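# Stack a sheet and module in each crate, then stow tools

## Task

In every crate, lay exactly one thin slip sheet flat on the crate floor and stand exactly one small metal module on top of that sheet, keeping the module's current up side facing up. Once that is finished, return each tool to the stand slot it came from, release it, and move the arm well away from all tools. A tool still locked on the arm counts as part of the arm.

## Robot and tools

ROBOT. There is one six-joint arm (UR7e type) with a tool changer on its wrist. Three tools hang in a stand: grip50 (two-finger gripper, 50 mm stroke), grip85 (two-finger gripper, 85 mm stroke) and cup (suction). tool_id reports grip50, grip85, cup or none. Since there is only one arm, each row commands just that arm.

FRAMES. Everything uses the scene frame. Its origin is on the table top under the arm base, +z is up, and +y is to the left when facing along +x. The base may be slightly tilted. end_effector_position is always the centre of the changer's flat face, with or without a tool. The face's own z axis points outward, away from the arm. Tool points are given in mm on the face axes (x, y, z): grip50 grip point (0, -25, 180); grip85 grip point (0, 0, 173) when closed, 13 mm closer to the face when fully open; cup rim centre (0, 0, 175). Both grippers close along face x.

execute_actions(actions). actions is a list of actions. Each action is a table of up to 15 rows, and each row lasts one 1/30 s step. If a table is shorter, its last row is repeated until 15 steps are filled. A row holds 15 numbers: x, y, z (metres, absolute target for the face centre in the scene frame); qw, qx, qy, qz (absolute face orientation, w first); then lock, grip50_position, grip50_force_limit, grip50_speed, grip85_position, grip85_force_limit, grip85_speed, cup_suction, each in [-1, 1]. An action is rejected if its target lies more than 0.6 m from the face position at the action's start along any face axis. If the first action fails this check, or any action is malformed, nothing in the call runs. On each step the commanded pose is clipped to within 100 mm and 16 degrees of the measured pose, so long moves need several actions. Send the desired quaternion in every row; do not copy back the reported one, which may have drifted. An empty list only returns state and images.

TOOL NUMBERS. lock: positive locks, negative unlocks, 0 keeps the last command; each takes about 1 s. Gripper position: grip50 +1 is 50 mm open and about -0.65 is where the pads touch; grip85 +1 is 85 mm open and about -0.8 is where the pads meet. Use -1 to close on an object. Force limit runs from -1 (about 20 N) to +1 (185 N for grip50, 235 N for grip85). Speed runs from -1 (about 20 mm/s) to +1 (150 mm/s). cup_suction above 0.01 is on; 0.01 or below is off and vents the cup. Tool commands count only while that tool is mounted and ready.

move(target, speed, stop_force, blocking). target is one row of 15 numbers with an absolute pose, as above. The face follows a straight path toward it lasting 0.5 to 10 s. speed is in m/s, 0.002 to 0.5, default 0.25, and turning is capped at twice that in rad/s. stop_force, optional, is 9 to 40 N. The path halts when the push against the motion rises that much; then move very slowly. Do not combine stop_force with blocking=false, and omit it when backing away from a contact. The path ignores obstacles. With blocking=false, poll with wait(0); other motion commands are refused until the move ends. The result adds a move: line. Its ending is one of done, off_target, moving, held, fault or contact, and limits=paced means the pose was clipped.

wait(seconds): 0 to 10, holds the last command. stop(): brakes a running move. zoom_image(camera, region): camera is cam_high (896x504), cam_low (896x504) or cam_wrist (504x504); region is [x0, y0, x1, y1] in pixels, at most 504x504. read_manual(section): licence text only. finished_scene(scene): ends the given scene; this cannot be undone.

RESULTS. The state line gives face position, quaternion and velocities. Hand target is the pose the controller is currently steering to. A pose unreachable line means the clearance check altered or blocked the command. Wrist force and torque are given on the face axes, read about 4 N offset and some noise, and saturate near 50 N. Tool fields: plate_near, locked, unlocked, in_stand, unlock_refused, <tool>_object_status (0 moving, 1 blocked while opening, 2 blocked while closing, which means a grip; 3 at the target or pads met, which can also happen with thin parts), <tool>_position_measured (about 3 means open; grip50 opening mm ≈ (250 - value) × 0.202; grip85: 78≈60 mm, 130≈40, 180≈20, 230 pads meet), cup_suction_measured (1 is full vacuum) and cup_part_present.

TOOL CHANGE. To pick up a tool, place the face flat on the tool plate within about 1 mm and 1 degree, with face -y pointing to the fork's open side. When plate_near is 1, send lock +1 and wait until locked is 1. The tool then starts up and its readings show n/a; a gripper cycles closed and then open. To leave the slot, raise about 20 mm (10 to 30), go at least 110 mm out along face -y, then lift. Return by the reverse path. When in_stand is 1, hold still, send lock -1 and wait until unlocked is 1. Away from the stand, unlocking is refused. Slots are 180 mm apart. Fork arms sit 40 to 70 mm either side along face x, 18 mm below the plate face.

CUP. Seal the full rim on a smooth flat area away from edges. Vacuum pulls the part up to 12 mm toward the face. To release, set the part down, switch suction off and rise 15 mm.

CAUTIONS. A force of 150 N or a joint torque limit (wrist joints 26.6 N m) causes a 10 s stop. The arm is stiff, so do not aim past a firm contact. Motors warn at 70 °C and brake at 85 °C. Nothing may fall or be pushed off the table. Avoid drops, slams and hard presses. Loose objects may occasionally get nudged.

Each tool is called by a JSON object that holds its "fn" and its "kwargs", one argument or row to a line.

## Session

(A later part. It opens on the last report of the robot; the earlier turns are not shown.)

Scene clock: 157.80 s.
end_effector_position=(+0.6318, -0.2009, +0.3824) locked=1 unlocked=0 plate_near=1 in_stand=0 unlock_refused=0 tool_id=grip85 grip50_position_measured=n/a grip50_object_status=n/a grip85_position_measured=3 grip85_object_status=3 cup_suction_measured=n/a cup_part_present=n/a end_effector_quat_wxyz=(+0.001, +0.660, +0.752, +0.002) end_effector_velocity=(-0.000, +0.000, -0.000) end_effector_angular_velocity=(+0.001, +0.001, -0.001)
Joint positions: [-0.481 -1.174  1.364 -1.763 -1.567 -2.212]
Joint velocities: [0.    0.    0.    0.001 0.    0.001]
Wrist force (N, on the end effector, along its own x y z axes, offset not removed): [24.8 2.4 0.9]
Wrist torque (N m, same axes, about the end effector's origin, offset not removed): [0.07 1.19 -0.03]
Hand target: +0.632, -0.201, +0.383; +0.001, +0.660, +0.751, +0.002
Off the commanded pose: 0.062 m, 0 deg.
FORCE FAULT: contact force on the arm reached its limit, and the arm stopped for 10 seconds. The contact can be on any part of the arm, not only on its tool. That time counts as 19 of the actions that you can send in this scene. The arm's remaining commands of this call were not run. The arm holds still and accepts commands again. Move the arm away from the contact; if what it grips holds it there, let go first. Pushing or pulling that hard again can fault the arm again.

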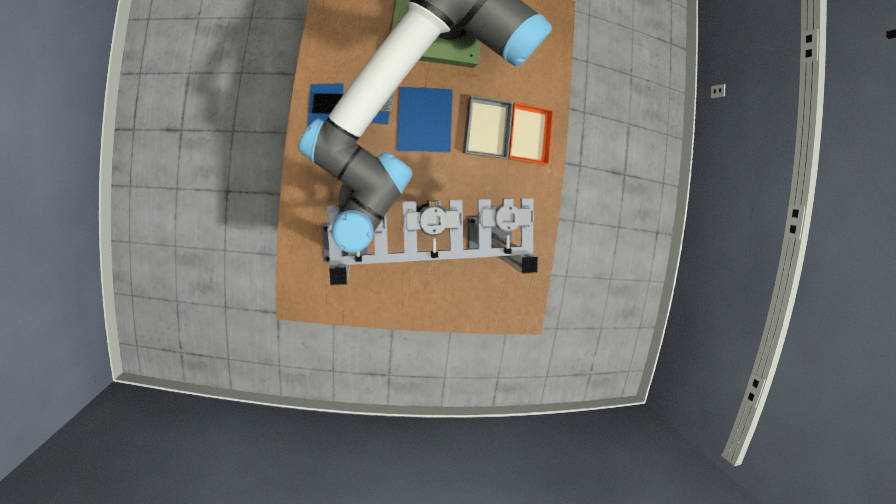

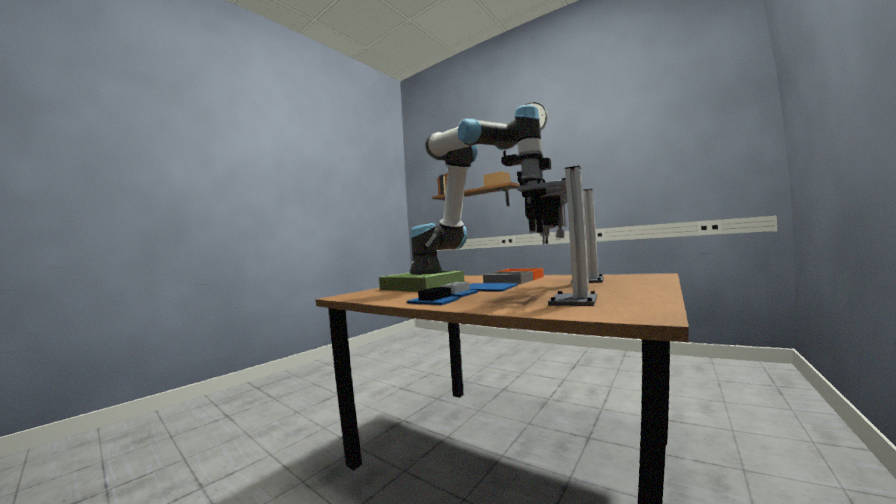

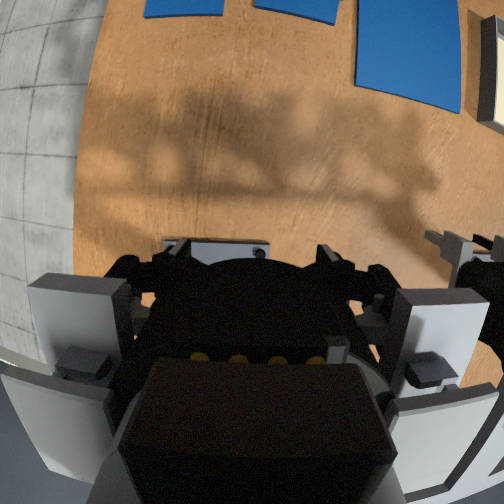

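{"fn": "move", "kwargs": {
  "target": [0.63,-0.1985,0.38,0,0.66,0.751,0,0,1,0,0,1,0,0,0],
  "speed": 0.02
}}

{"fn": "move", "kwargs": {
  "target": [0.49,-0.2167,0.38,0,0.66,0.751,0,0,1,0,0,1,0,0,0],
  "speed": 0.1
}}

{"fn": "move", "kwargs": {
  "target": [0.32,-0.332,0.25,0,1,0,0,0,1,0,0,1,0,0,0],
  "speed": 0.35
}}

Scene clock: 160.40 s.
end_effector_position=(+0.6300, -0.1986, +0.3801) locked=1 unlocked=0 plate_near=1 in_stand=0 unlock_refused=0 tool_id=grip85 grip50_position_measured=n/a grip50_object_status=n/a grip85_position_measured=3 grip85_object_status=3 cup_suction_measured=n/a cup_part_present=n/a end_effector_quat_wxyz=(+0.000, +0.660, +0.751, +0.000) end_effector_velocity=(-0.000, +0.002, -0.001) end_effector_angular_velocity=(-0.000, +0.001, +0.002)
Joint positions: [-0.478 -1.177  1.375 -1.768 -1.571 -2.208]
Joint velocities: [ 0.002 -0.001  0.003 -0.001 -0.001 -0.   ]
Wrist force (N, on the end effector, along its own x y z axes, offset not removed): [0.3 1.1 1.4]
Wrist torque (N m, same axes, about the end effector's origin, offset not removed): [0.06 0.03 0.02]
Hand target: +0.630, -0.199, +0.380; -0.000, +0.660, +0.751, -0.000
Off the commanded pose: 0.000 m, 0 deg.
move: done

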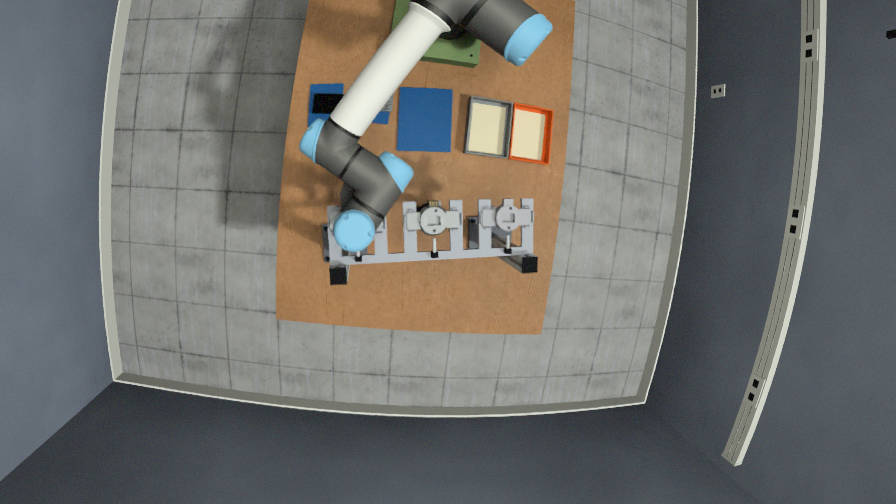

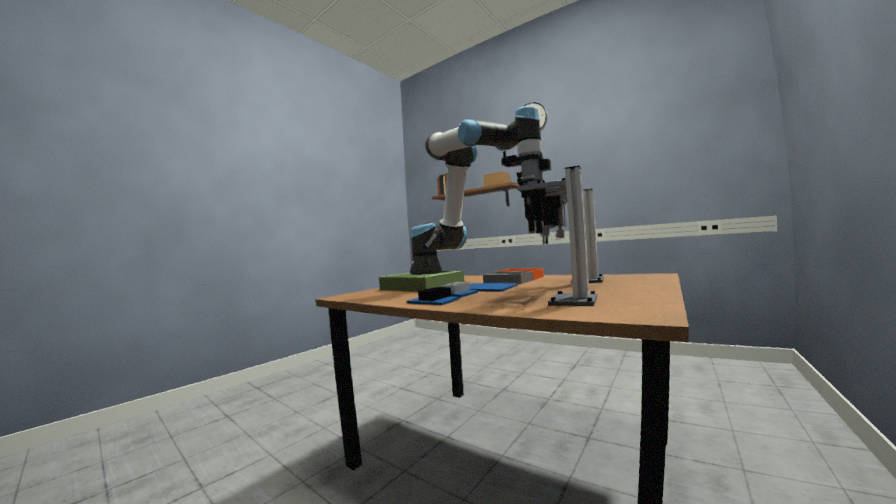

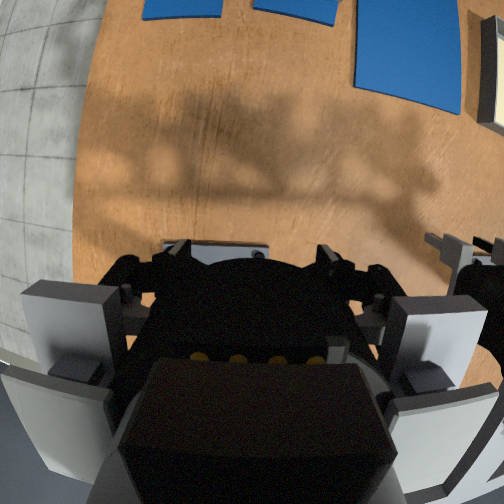

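Scene clock: 162.27 s.
end_effector_position=(+0.4902, -0.2168, +0.3799) locked=1 unlocked=0 plate_near=1 in_stand=0 unlock_refused=0 tool_id=grip85 grip50_position_measured=n/a grip50_object_status=n/a grip85_position_measured=3 grip85_object_status=3 cup_suction_measured=n/a cup_part_present=n/a end_effector_quat_wxyz=(+0.000, +0.660, +0.751, +0.000) end_effector_velocity=(-0.001, +0.001, +0.000) end_effector_angular_velocity=(-0.000, -0.001, +0.002)
Joint positions: [-0.637 -1.471  1.748 -1.848 -1.571 -2.367]
Joint velocities: [-0.001 -0.003  0.003 -0.001  0.    -0.003]
Wrist force (N, on the end effector, along its own x y z axes, offset not removed): [-5.5 2.3 -2.1]
Wrist torque (N m, same axes, about the end effector's origin, offset not removed): [0.07 0.41 -0.17]
Hand target: +0.490, -0.217, +0.380; +0.000, +0.660, +0.751, +0.000
Off the commanded pose: 0.000 m, 0 deg.
move: done

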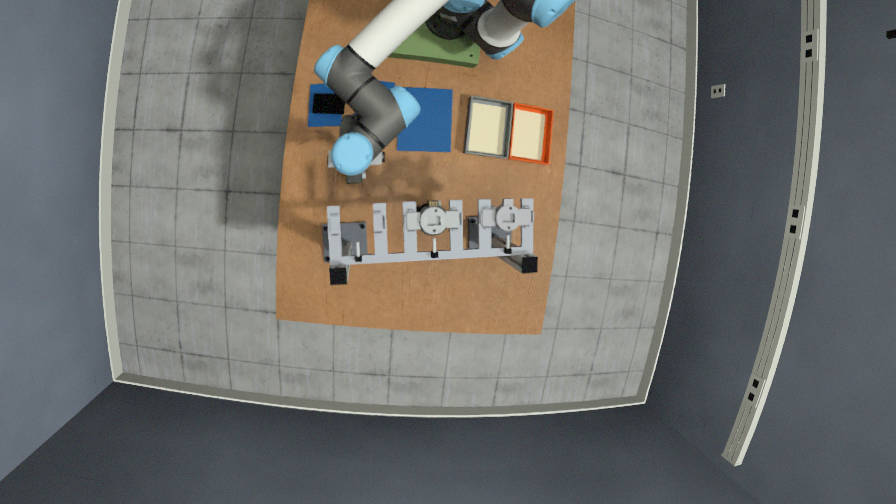

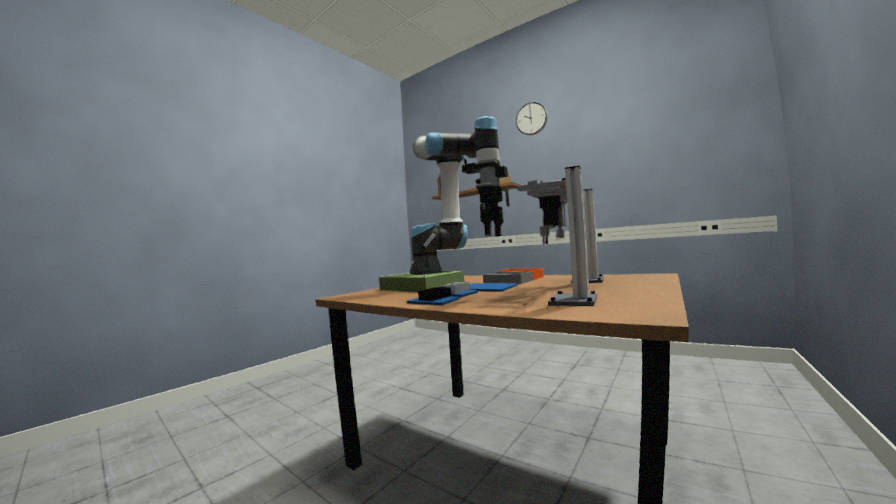

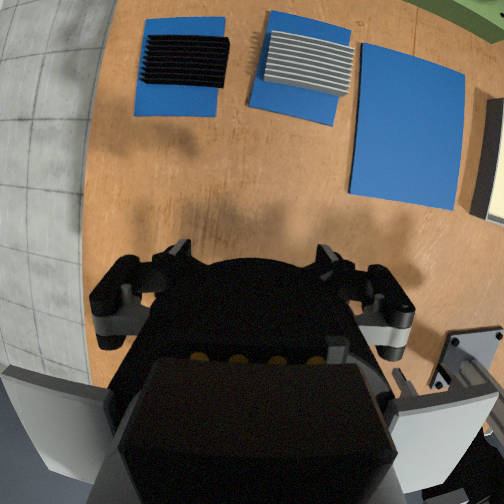

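Scene clock: 165.23 s.
end_effector_position=(+0.3205, -0.3320, +0.2501) locked=1 unlocked=0 plate_near=1 in_stand=0 unlock_refused=0 tool_id=grip85 grip50_position_measured=n/a grip50_object_status=n/a grip85_position_measured=3 grip85_object_status=3 cup_suction_measured=n/a cup_part_present=n/a end_effector_quat_wxyz=(-0.000, +1.000, +0.000, +0.001) end_effector_velocity=(-0.000, -0.000, -0.001) end_effector_angular_velocity=(-0.000, +0.001, -0.007)
Joint positions: [-1.066 -1.499  2.152 -2.224 -1.57  -1.097]
Joint velocities: [-0.001  0.001  0.001 -0.002 -0.001  0.006]
Wrist force (N, on the end effector, along its own x y z axes, offset not removed): [-0.8 -0.9 -2.0]
Wrist torque (N m, same axes, about the end effector's origin, offset not removed): [-0.06 0.06 0.11]
Hand target: +0.320, -0.332, +0.250; -0.000, +1.000, +0.000, +0.001
Off the commanded pose: 0.001 m, 0 deg.
move: done

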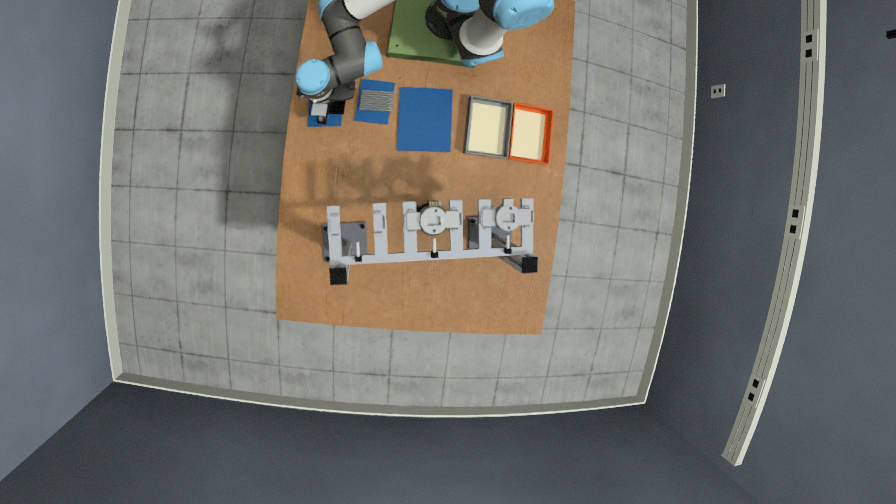

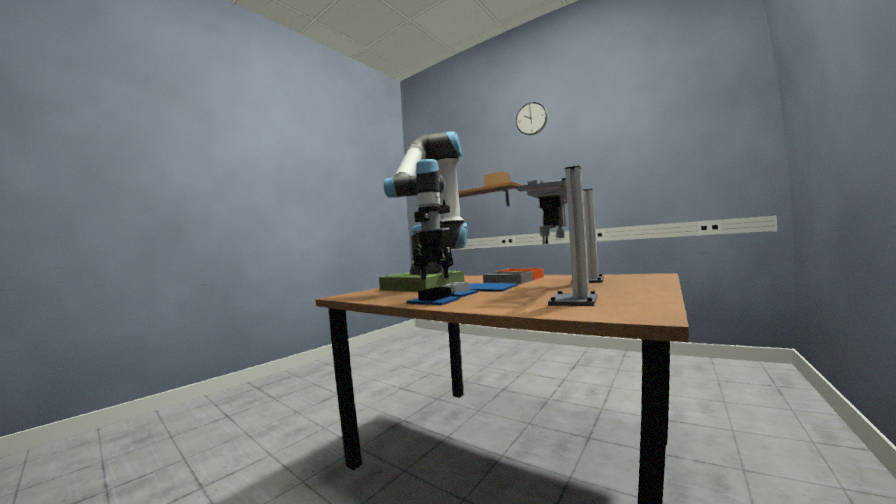

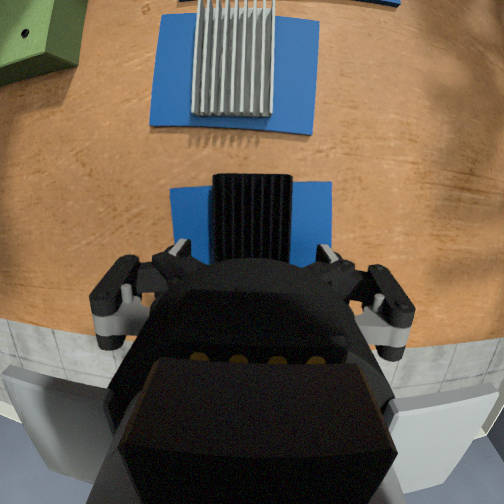

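{"fn": "execute_actions", "kwargs": {
  "actions": [
    [[0.318,-0.332,0.225,0,1,0,0,0,1,0,0,1,0,0,0]],
    [[0.318,-0.332,0.2005,0,1,0,0,0,1,0,0,1,0,0,0]],
    [[0.318,-0.332,0.2005,0,1,0,0,0,1,0,0,-1,-0.5,0,0]],
    [[0.318,-0.332,0.2005,0,1,0,0,0,1,0,0,-1,-0.5,0,0]],
    [[0.318,-0.332,0.23,0,1,0,0,0,1,0,0,-1,-0.5,0,0]],
    [[0.318,-0.332,0.26,0,1,0,0,0,1,0,0,-1,-0.5,0,0]]
  ]
}}

{"fn": "move", "kwargs": {
  "target": [0.344,0.172,0.26,0,1,0,0,0,1,0,0,-1,-0.5,0,0]
}}

{"fn": "move", "kwargs": {
  "target": [0.344,0.172,0.203,0,1,0,0,0,1,0,0,-1,-0.5,0,0],
  "speed": 0.06
}}

{"fn": "move", "kwargs": {
  "target": [0.344,0.172,0.19,0,1,0,0,0,1,0,0,-1,-0.5,0,0],
  "speed": 0.006,
  "stop_force": 10
}}

Scene clock: 170.77 s.
end_effector_position=(+0.3181, -0.3320, +0.2597) locked=1 unlocked=0 plate_near=1 in_stand=0 unlock_refused=0 tool_id=grip85 grip50_position_measured=n/a grip50_object_status=n/a grip85_position_measured=80 grip85_object_status=2 cup_suction_measured=n/a cup_part_present=n/a end_effector_quat_wxyz=(+0.000, +1.000, +0.000, +0.000) end_effector_velocity=(-0.000, -0.000, +0.003) end_effector_angular_velocity=(+0.001, +0.000, -0.000)
Joint positions: [-1.07  -1.519  2.143 -2.194 -1.571 -1.101]
Joint velocities: [-0.001 -0.004 -0.004  0.01   0.    -0.001]
Wrist force (N, on the end effector, along its own x y z axes, offset not removed): [-4.3 3.5 0.1]
Wrist torque (N m, same axes, about the end effector's origin, offset not removed): [0.26 0.28 0.22]
Hand target: +0.318, -0.332, +0.260; +0.000, +1.000, -0.000, +0.000
Off the commanded pose: 0.000 m, 0 deg.

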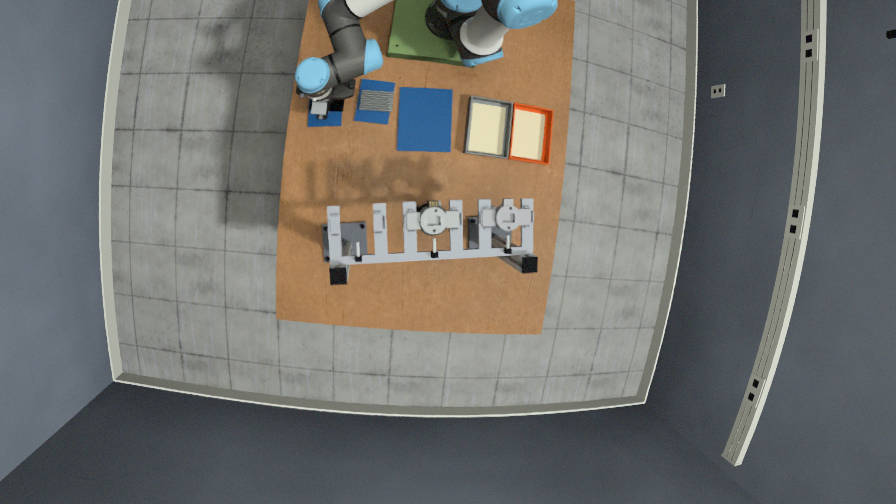

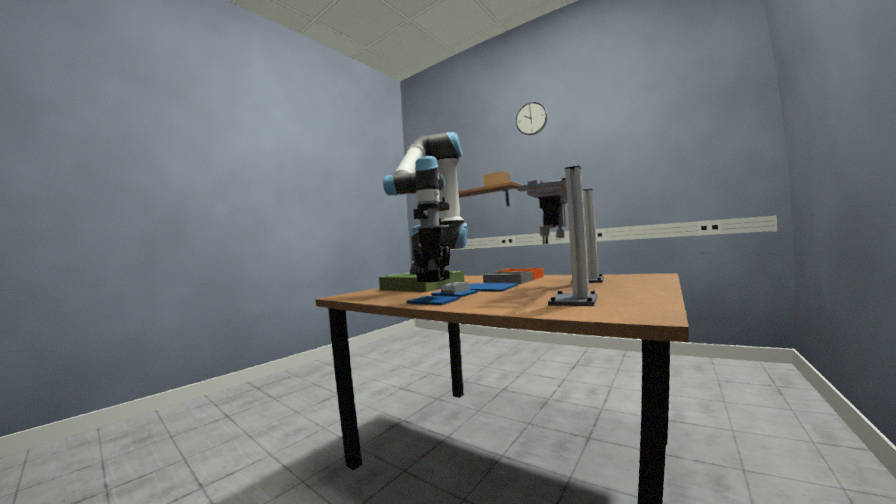

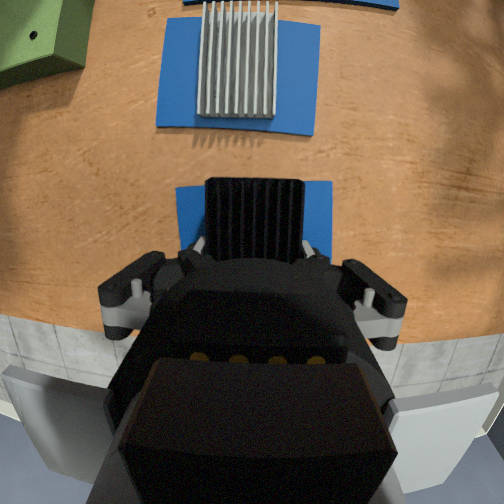

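Scene clock: 173.37 s.
end_effector_position=(+0.3425, +0.1712, +0.2599) locked=1 unlocked=0 plate_near=1 in_stand=0 unlock_refused=0 tool_id=grip85 grip50_position_measured=n/a grip50_object_status=n/a grip85_position_measured=80 grip85_object_status=2 cup_suction_measured=n/a cup_part_present=n/a end_effector_quat_wxyz=(+0.001, +1.000, +0.000, -0.001) end_effector_velocity=(+0.001, +0.002, -0.000) end_effector_angular_velocity=(-0.001, +0.001, +0.001)
Joint positions: [ 0.139 -1.716  2.326 -2.177 -1.572  0.108]
Joint velocities: [ 0.005  0.005 -0.003 -0.001 -0.001  0.004]
Wrist force (N, on the end effector, along its own x y z axes, offset not removed): [-1.9 -1.4 2.3]
Wrist torque (N m, same axes, about the end effector's origin, offset not removed): [-0.09 -0.05 0.05]
Hand target: +0.343, +0.171, +0.260; +0.001, +1.000, -0.000, -0.001
Off the commanded pose: 0.002 m, 0 deg.
move: done

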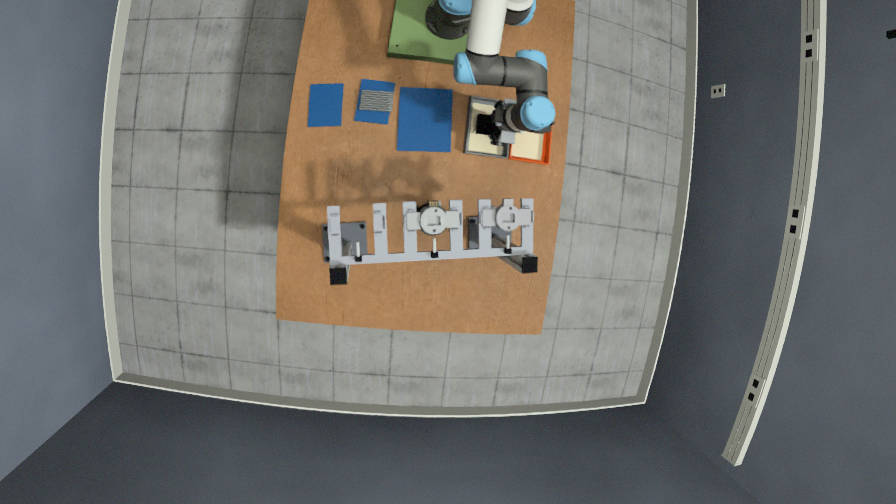

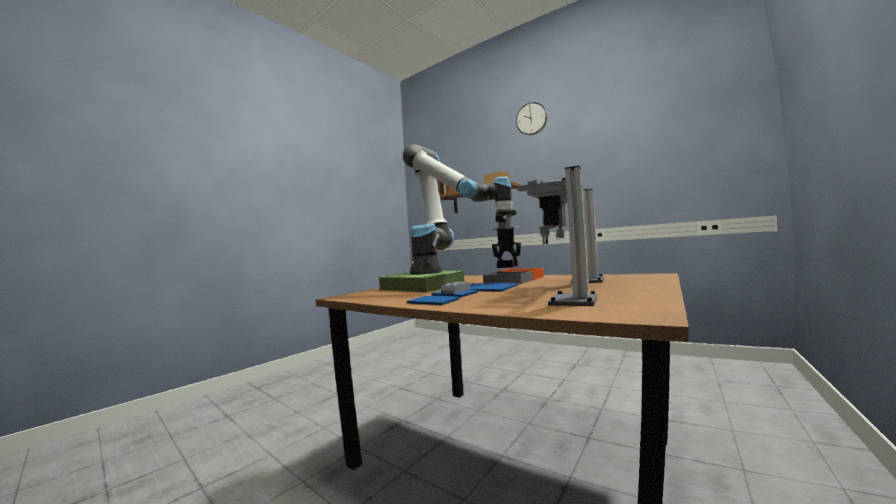

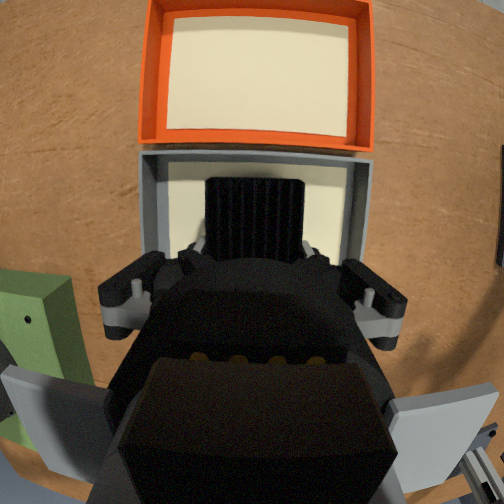

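Scene clock: 174.70 s.
end_effector_position=(+0.3439, +0.1720, +0.2033) locked=1 unlocked=0 plate_near=1 in_stand=0 unlock_refused=0 tool_id=grip85 grip50_position_measured=n/a grip50_object_status=n/a grip85_position_measured=80 grip85_object_status=2 cup_suction_measured=n/a cup_part_present=n/a end_effector_quat_wxyz=(+0.000, +1.000, +0.000, -0.000) end_effector_velocity=(-0.000, +0.000, -0.002) end_effector_angular_velocity=(-0.000, -0.000, +0.000)
Joint positions: [ 0.14  -1.588  2.405 -2.387 -1.571  0.11 ]
Joint velocities: [ 0.001  0.005  0.002 -0.008 -0.     0.001]
Wrist force (N, on the end effector, along its own x y z axes, offset not removed): [1.1 -1.0 1.1]
Wrist torque (N m, same axes, about the end effector's origin, offset not removed): [0.06 0.00 0.31]
Hand target: +0.344, +0.172, +0.203; +0.000, +1.000, +0.000, -0.000
Off the commanded pose: 0.000 m, 0 deg.
move: done

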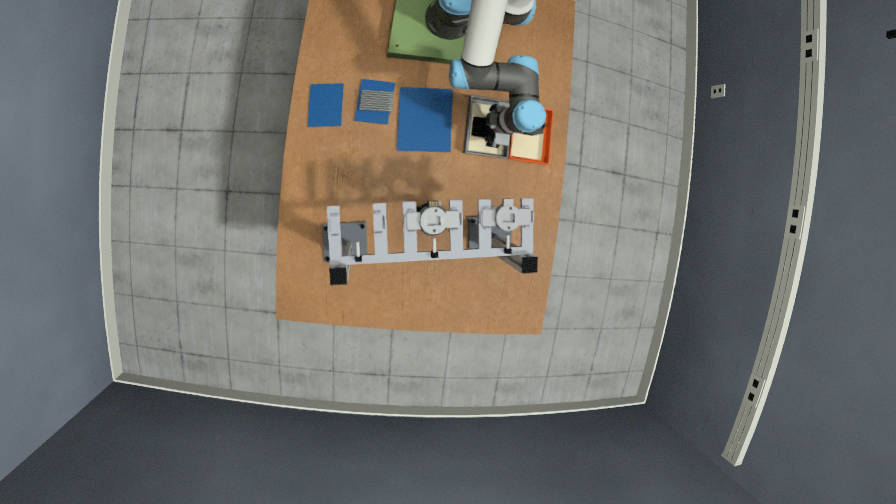

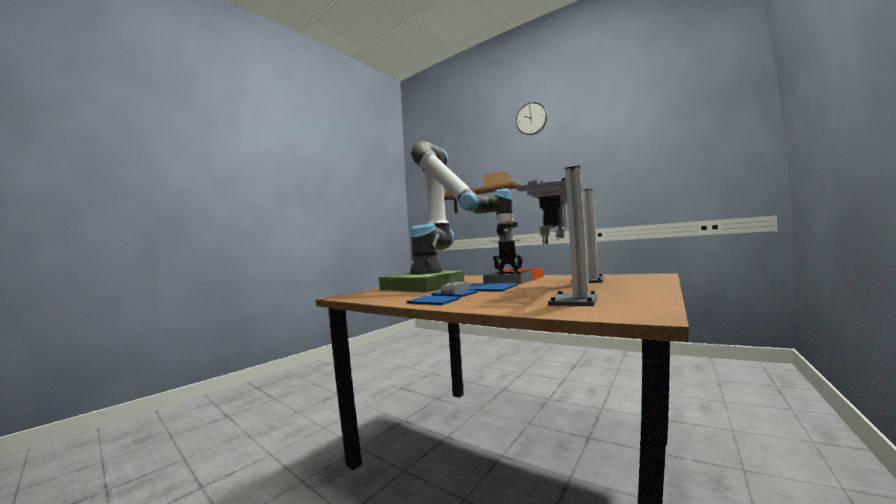

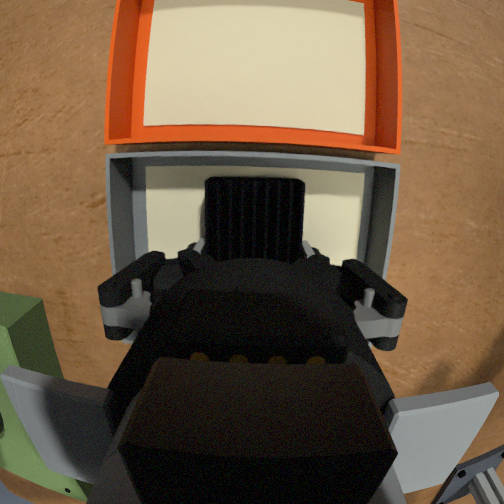

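Scene clock: 176.37 s.
end_effector_position=(+0.3439, +0.1720, +0.1954) locked=1 unlocked=0 plate_near=1 in_stand=0 unlock_refused=0 tool_id=grip85 grip50_position_measured=n/a grip50_object_status=n/a grip85_position_measured=80 grip85_object_status=2 cup_suction_measured=n/a cup_part_present=n/a end_effector_quat_wxyz=(-0.000, +1.000, +0.000, -0.000) end_effector_velocity=(-0.001, +0.000, +0.001) end_effector_angular_velocity=(-0.000, +0.004, +0.002)
Joint positions: [ 0.14  -1.567  2.414 -2.417 -1.571  0.11 ]
Joint velocities: [ 0.001 -0.004 -0.002  0.01   0.    -0.001]
Wrist force (N, on the end effector, along its own x y z axes, offset not removed): [2.0 0.2 -20.1]
Wrist torque (N m, same axes, about the end effector's origin, offset not removed): [0.37 0.49 -0.08]
Hand target: +0.344, +0.172, +0.196; +0.000, +1.000, +0.000, -0.000
Off the commanded pose: 0.005 m, 0 deg.
move: contact

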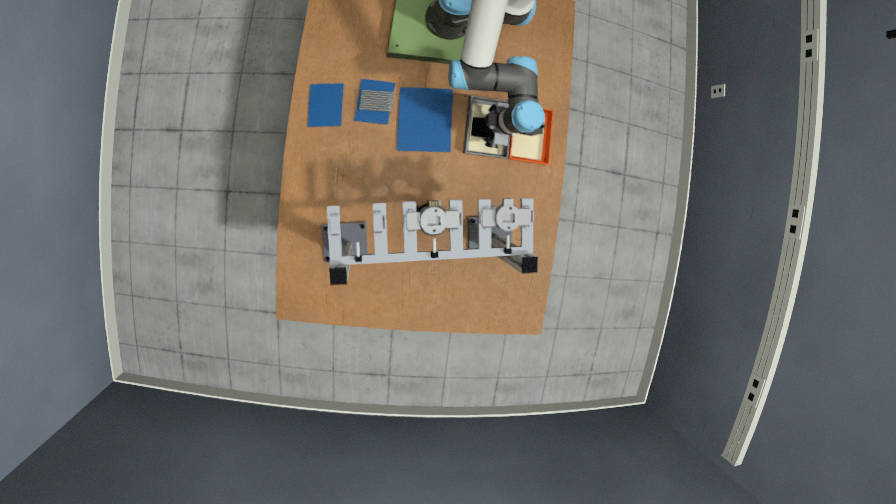

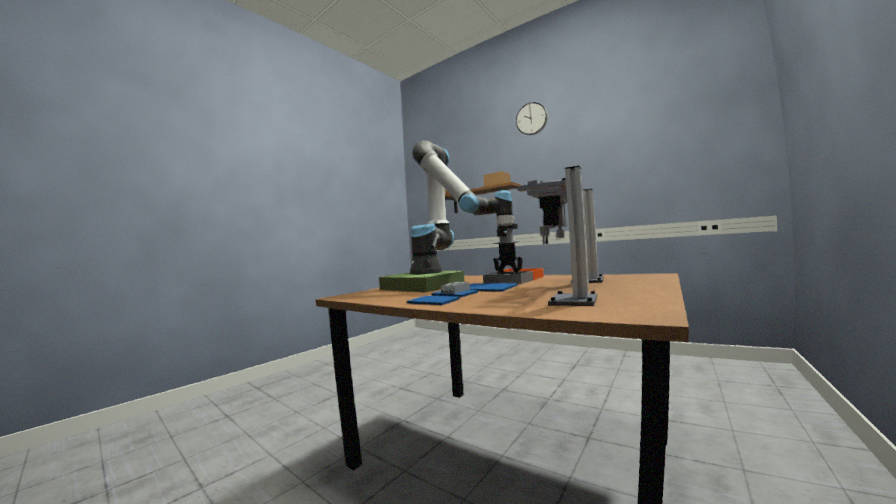

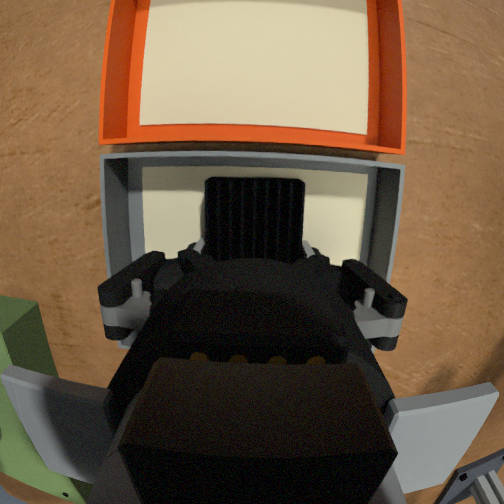

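{"fn": "move", "kwargs": {
  "target": [0.344,0.172,0.196,0,1,0,0,0,1,0,0,1,-0.5,0,0]
}}

{"fn": "move", "kwargs": {
  "target": [0.344,0.172,0.26,0,1,0,0,0,1,0,0,1,-0.5,0,0],
  "speed": 0.1
}}

{"fn": "move", "kwargs": {
  "target": [0.30,-0.187,0.26,0,1,0,0,0,1,0,0,1,-0.5,0,0]
}}

Scene clock: 183.97 s.
end_effector_position=(+0.3440, +0.1720, +0.1960) locked=1 unlocked=0 plate_near=1 in_stand=0 unlock_refused=0 tool_id=grip85 grip50_position_measured=n/a grip50_object_status=n/a grip85_position_measured=3 grip85_object_status=3 cup_suction_measured=n/a cup_part_present=n/a end_effector_quat_wxyz=(+0.000, +1.000, -0.000, -0.000) end_effector_velocity=(-0.000, +0.000, -0.000) end_effector_angular_velocity=(-0.000, +0.001, +0.001)
Joint positions: [ 0.14  -1.569  2.414 -2.415 -1.571  0.11 ]
Joint velocities: [ 0.001  0.    -0.     0.001 -0.    -0.001]
Wrist force (N, on the end effector, along its own x y z axes, offset not removed): [-1.3 -2.1 -1.2]
Wrist torque (N m, same axes, about the end effector's origin, offset not removed): [0.02 -0.07 -0.04]
Hand target: +0.344, +0.172, +0.196; -0.000, +1.000, +0.000, +0.000
Off the commanded pose: 0.000 m, 0 deg.
move: done

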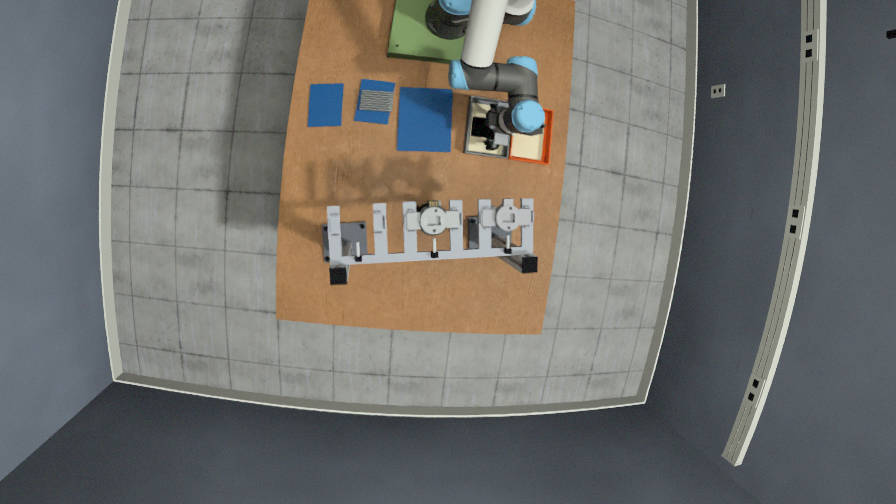

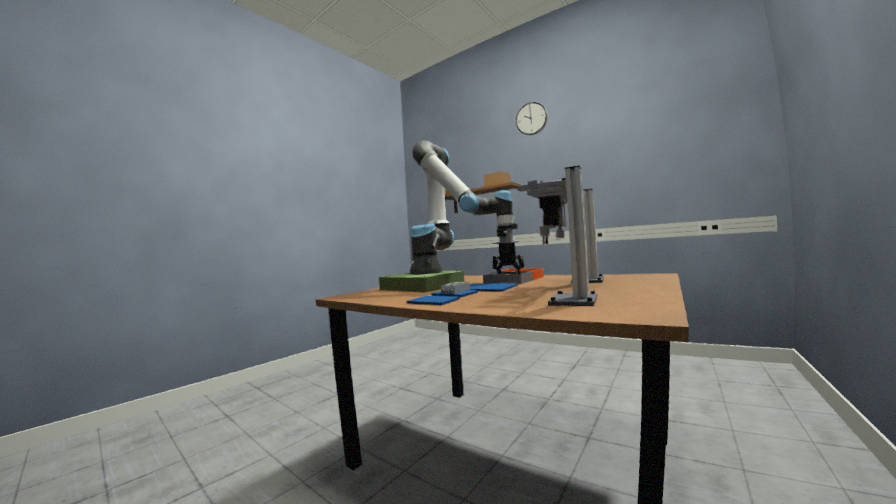

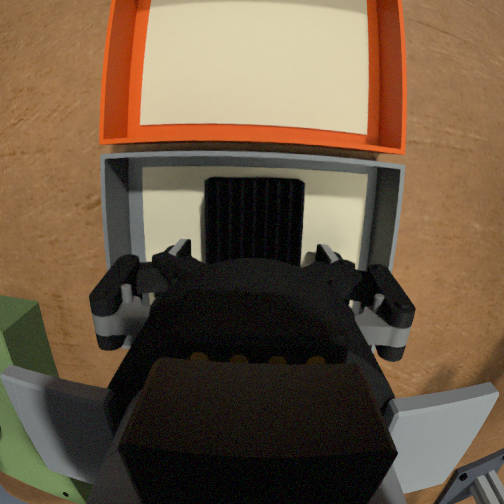

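Scene clock: 185.07 s.
end_effector_position=(+0.3440, +0.1720, +0.2598) locked=1 unlocked=0 plate_near=1 in_stand=0 unlock_refused=0 tool_id=grip85 grip50_position_measured=n/a grip50_object_status=n/a grip85_position_measured=3 grip85_object_status=3 cup_suction_measured=n/a cup_part_present=n/a end_effector_quat_wxyz=(+0.000, +1.000, +0.000, +0.000) end_effector_velocity=(+0.000, -0.000, +0.001) end_effector_angular_velocity=(-0.001, +0.001, -0.001)
Joint positions: [ 0.14  -1.712  2.324 -2.182 -1.571  0.11 ]
Joint velocities: [-0.001 -0.002 -0.003  0.006 -0.001 -0.   ]
Wrist force (N, on the end effector, along its own x y z axes, offset not removed): [0.7 1.6 -1.8]
Wrist torque (N m, same axes, about the end effector's origin, offset not removed): [0.15 0.05 -0.07]
Hand target: +0.344, +0.172, +0.260; +0.000, +1.000, -0.000, +0.000
Off the commanded pose: 0.000 m, 0 deg.
move: done

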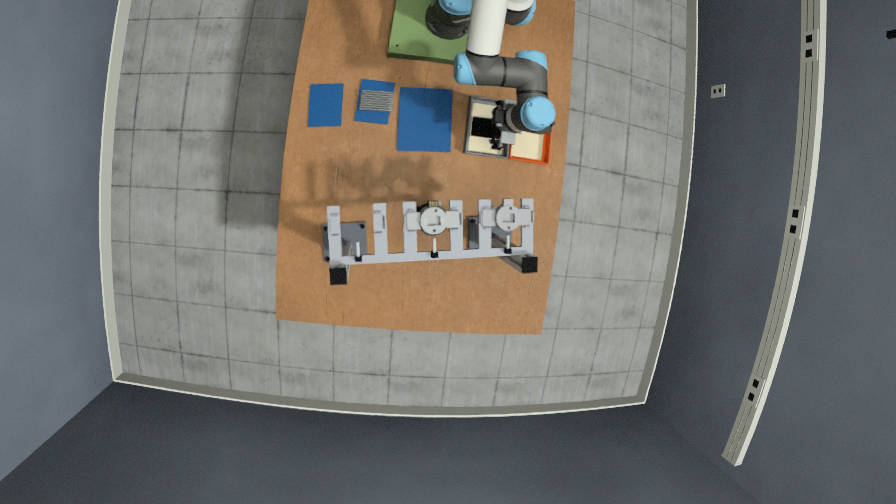

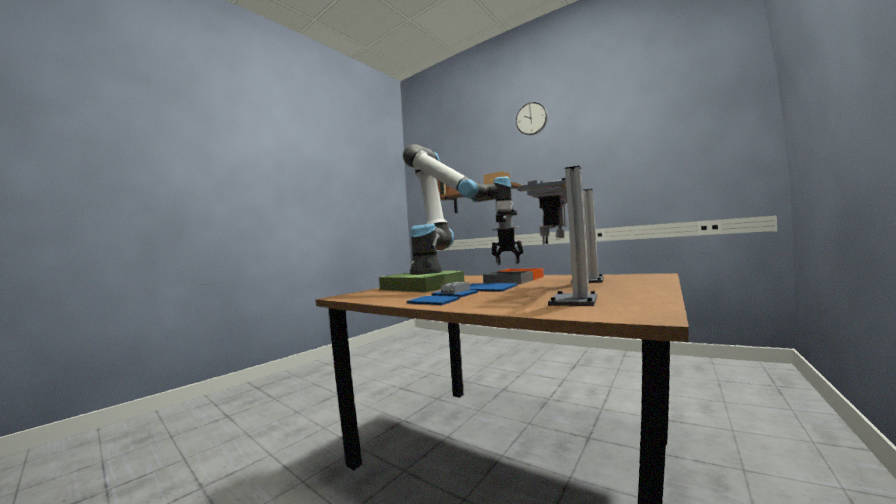

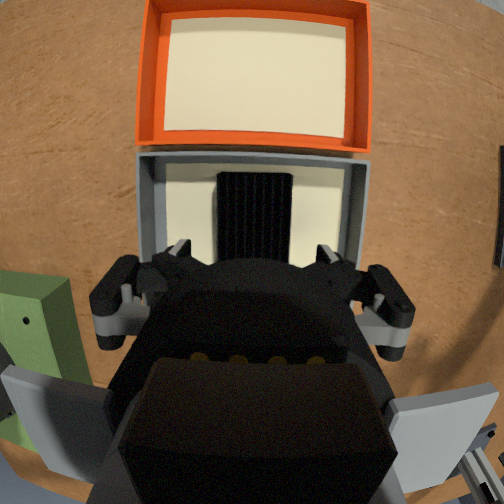

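Scene clock: 187.10 s.
end_effector_position=(+0.3011, -0.1863, +0.2600) locked=1 unlocked=0 plate_near=1 in_stand=0 unlock_refused=0 tool_id=grip85 grip50_position_measured=n/a grip50_object_status=n/a grip85_position_measured=3 grip85_object_status=3 cup_suction_measured=n/a cup_part_present=n/a end_effector_quat_wxyz=(-0.001, +1.000, -0.000, +0.001) end_effector_velocity=(+0.000, -0.002, -0.000) end_effector_angular_velocity=(+0.001, +0.000, +0.000)
Joint positions: [-0.911 -1.803  2.392 -2.16  -1.568 -0.941]
Joint velocities: [-0.003  0.003 -0.002 -0.001  0.    -0.003]
Wrist force (N, on the end effector, along its own x y z axes, offset not removed): [-2.7 4.1 0.5]
Wrist torque (N m, same axes, about the end effector's origin, offset not removed): [0.16 0.37 -0.03]
Hand target: +0.301, -0.186, +0.260; -0.001, +1.000, -0.000, +0.001
Off the commanded pose: 0.001 m, 0 deg.
move: done

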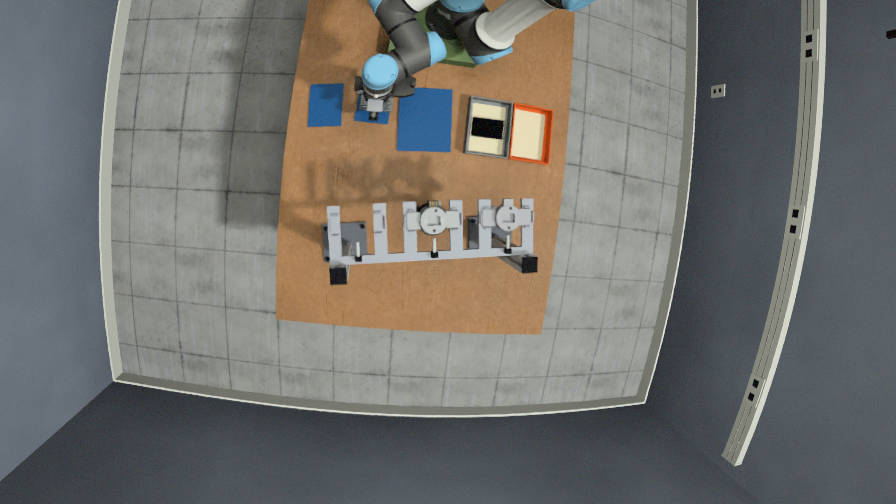

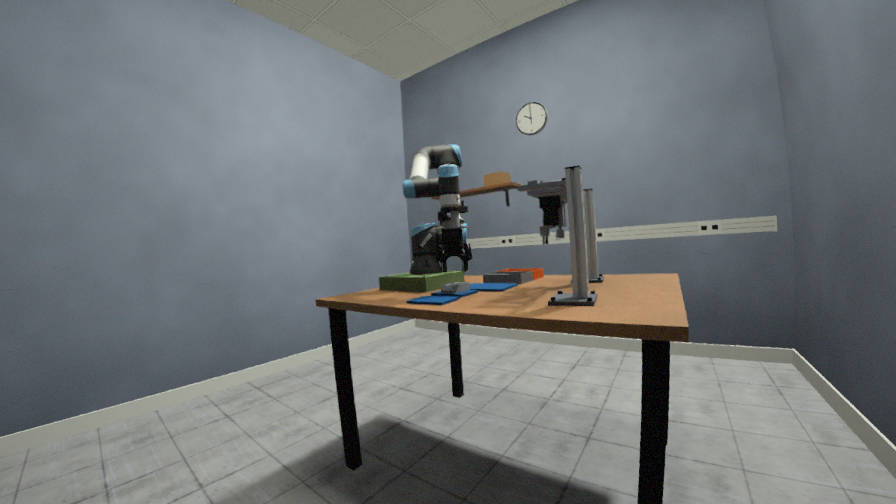

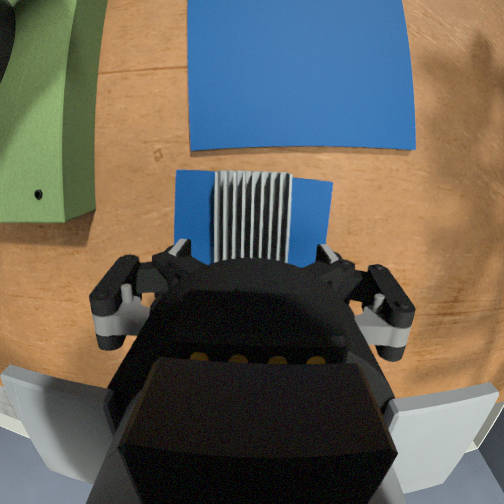

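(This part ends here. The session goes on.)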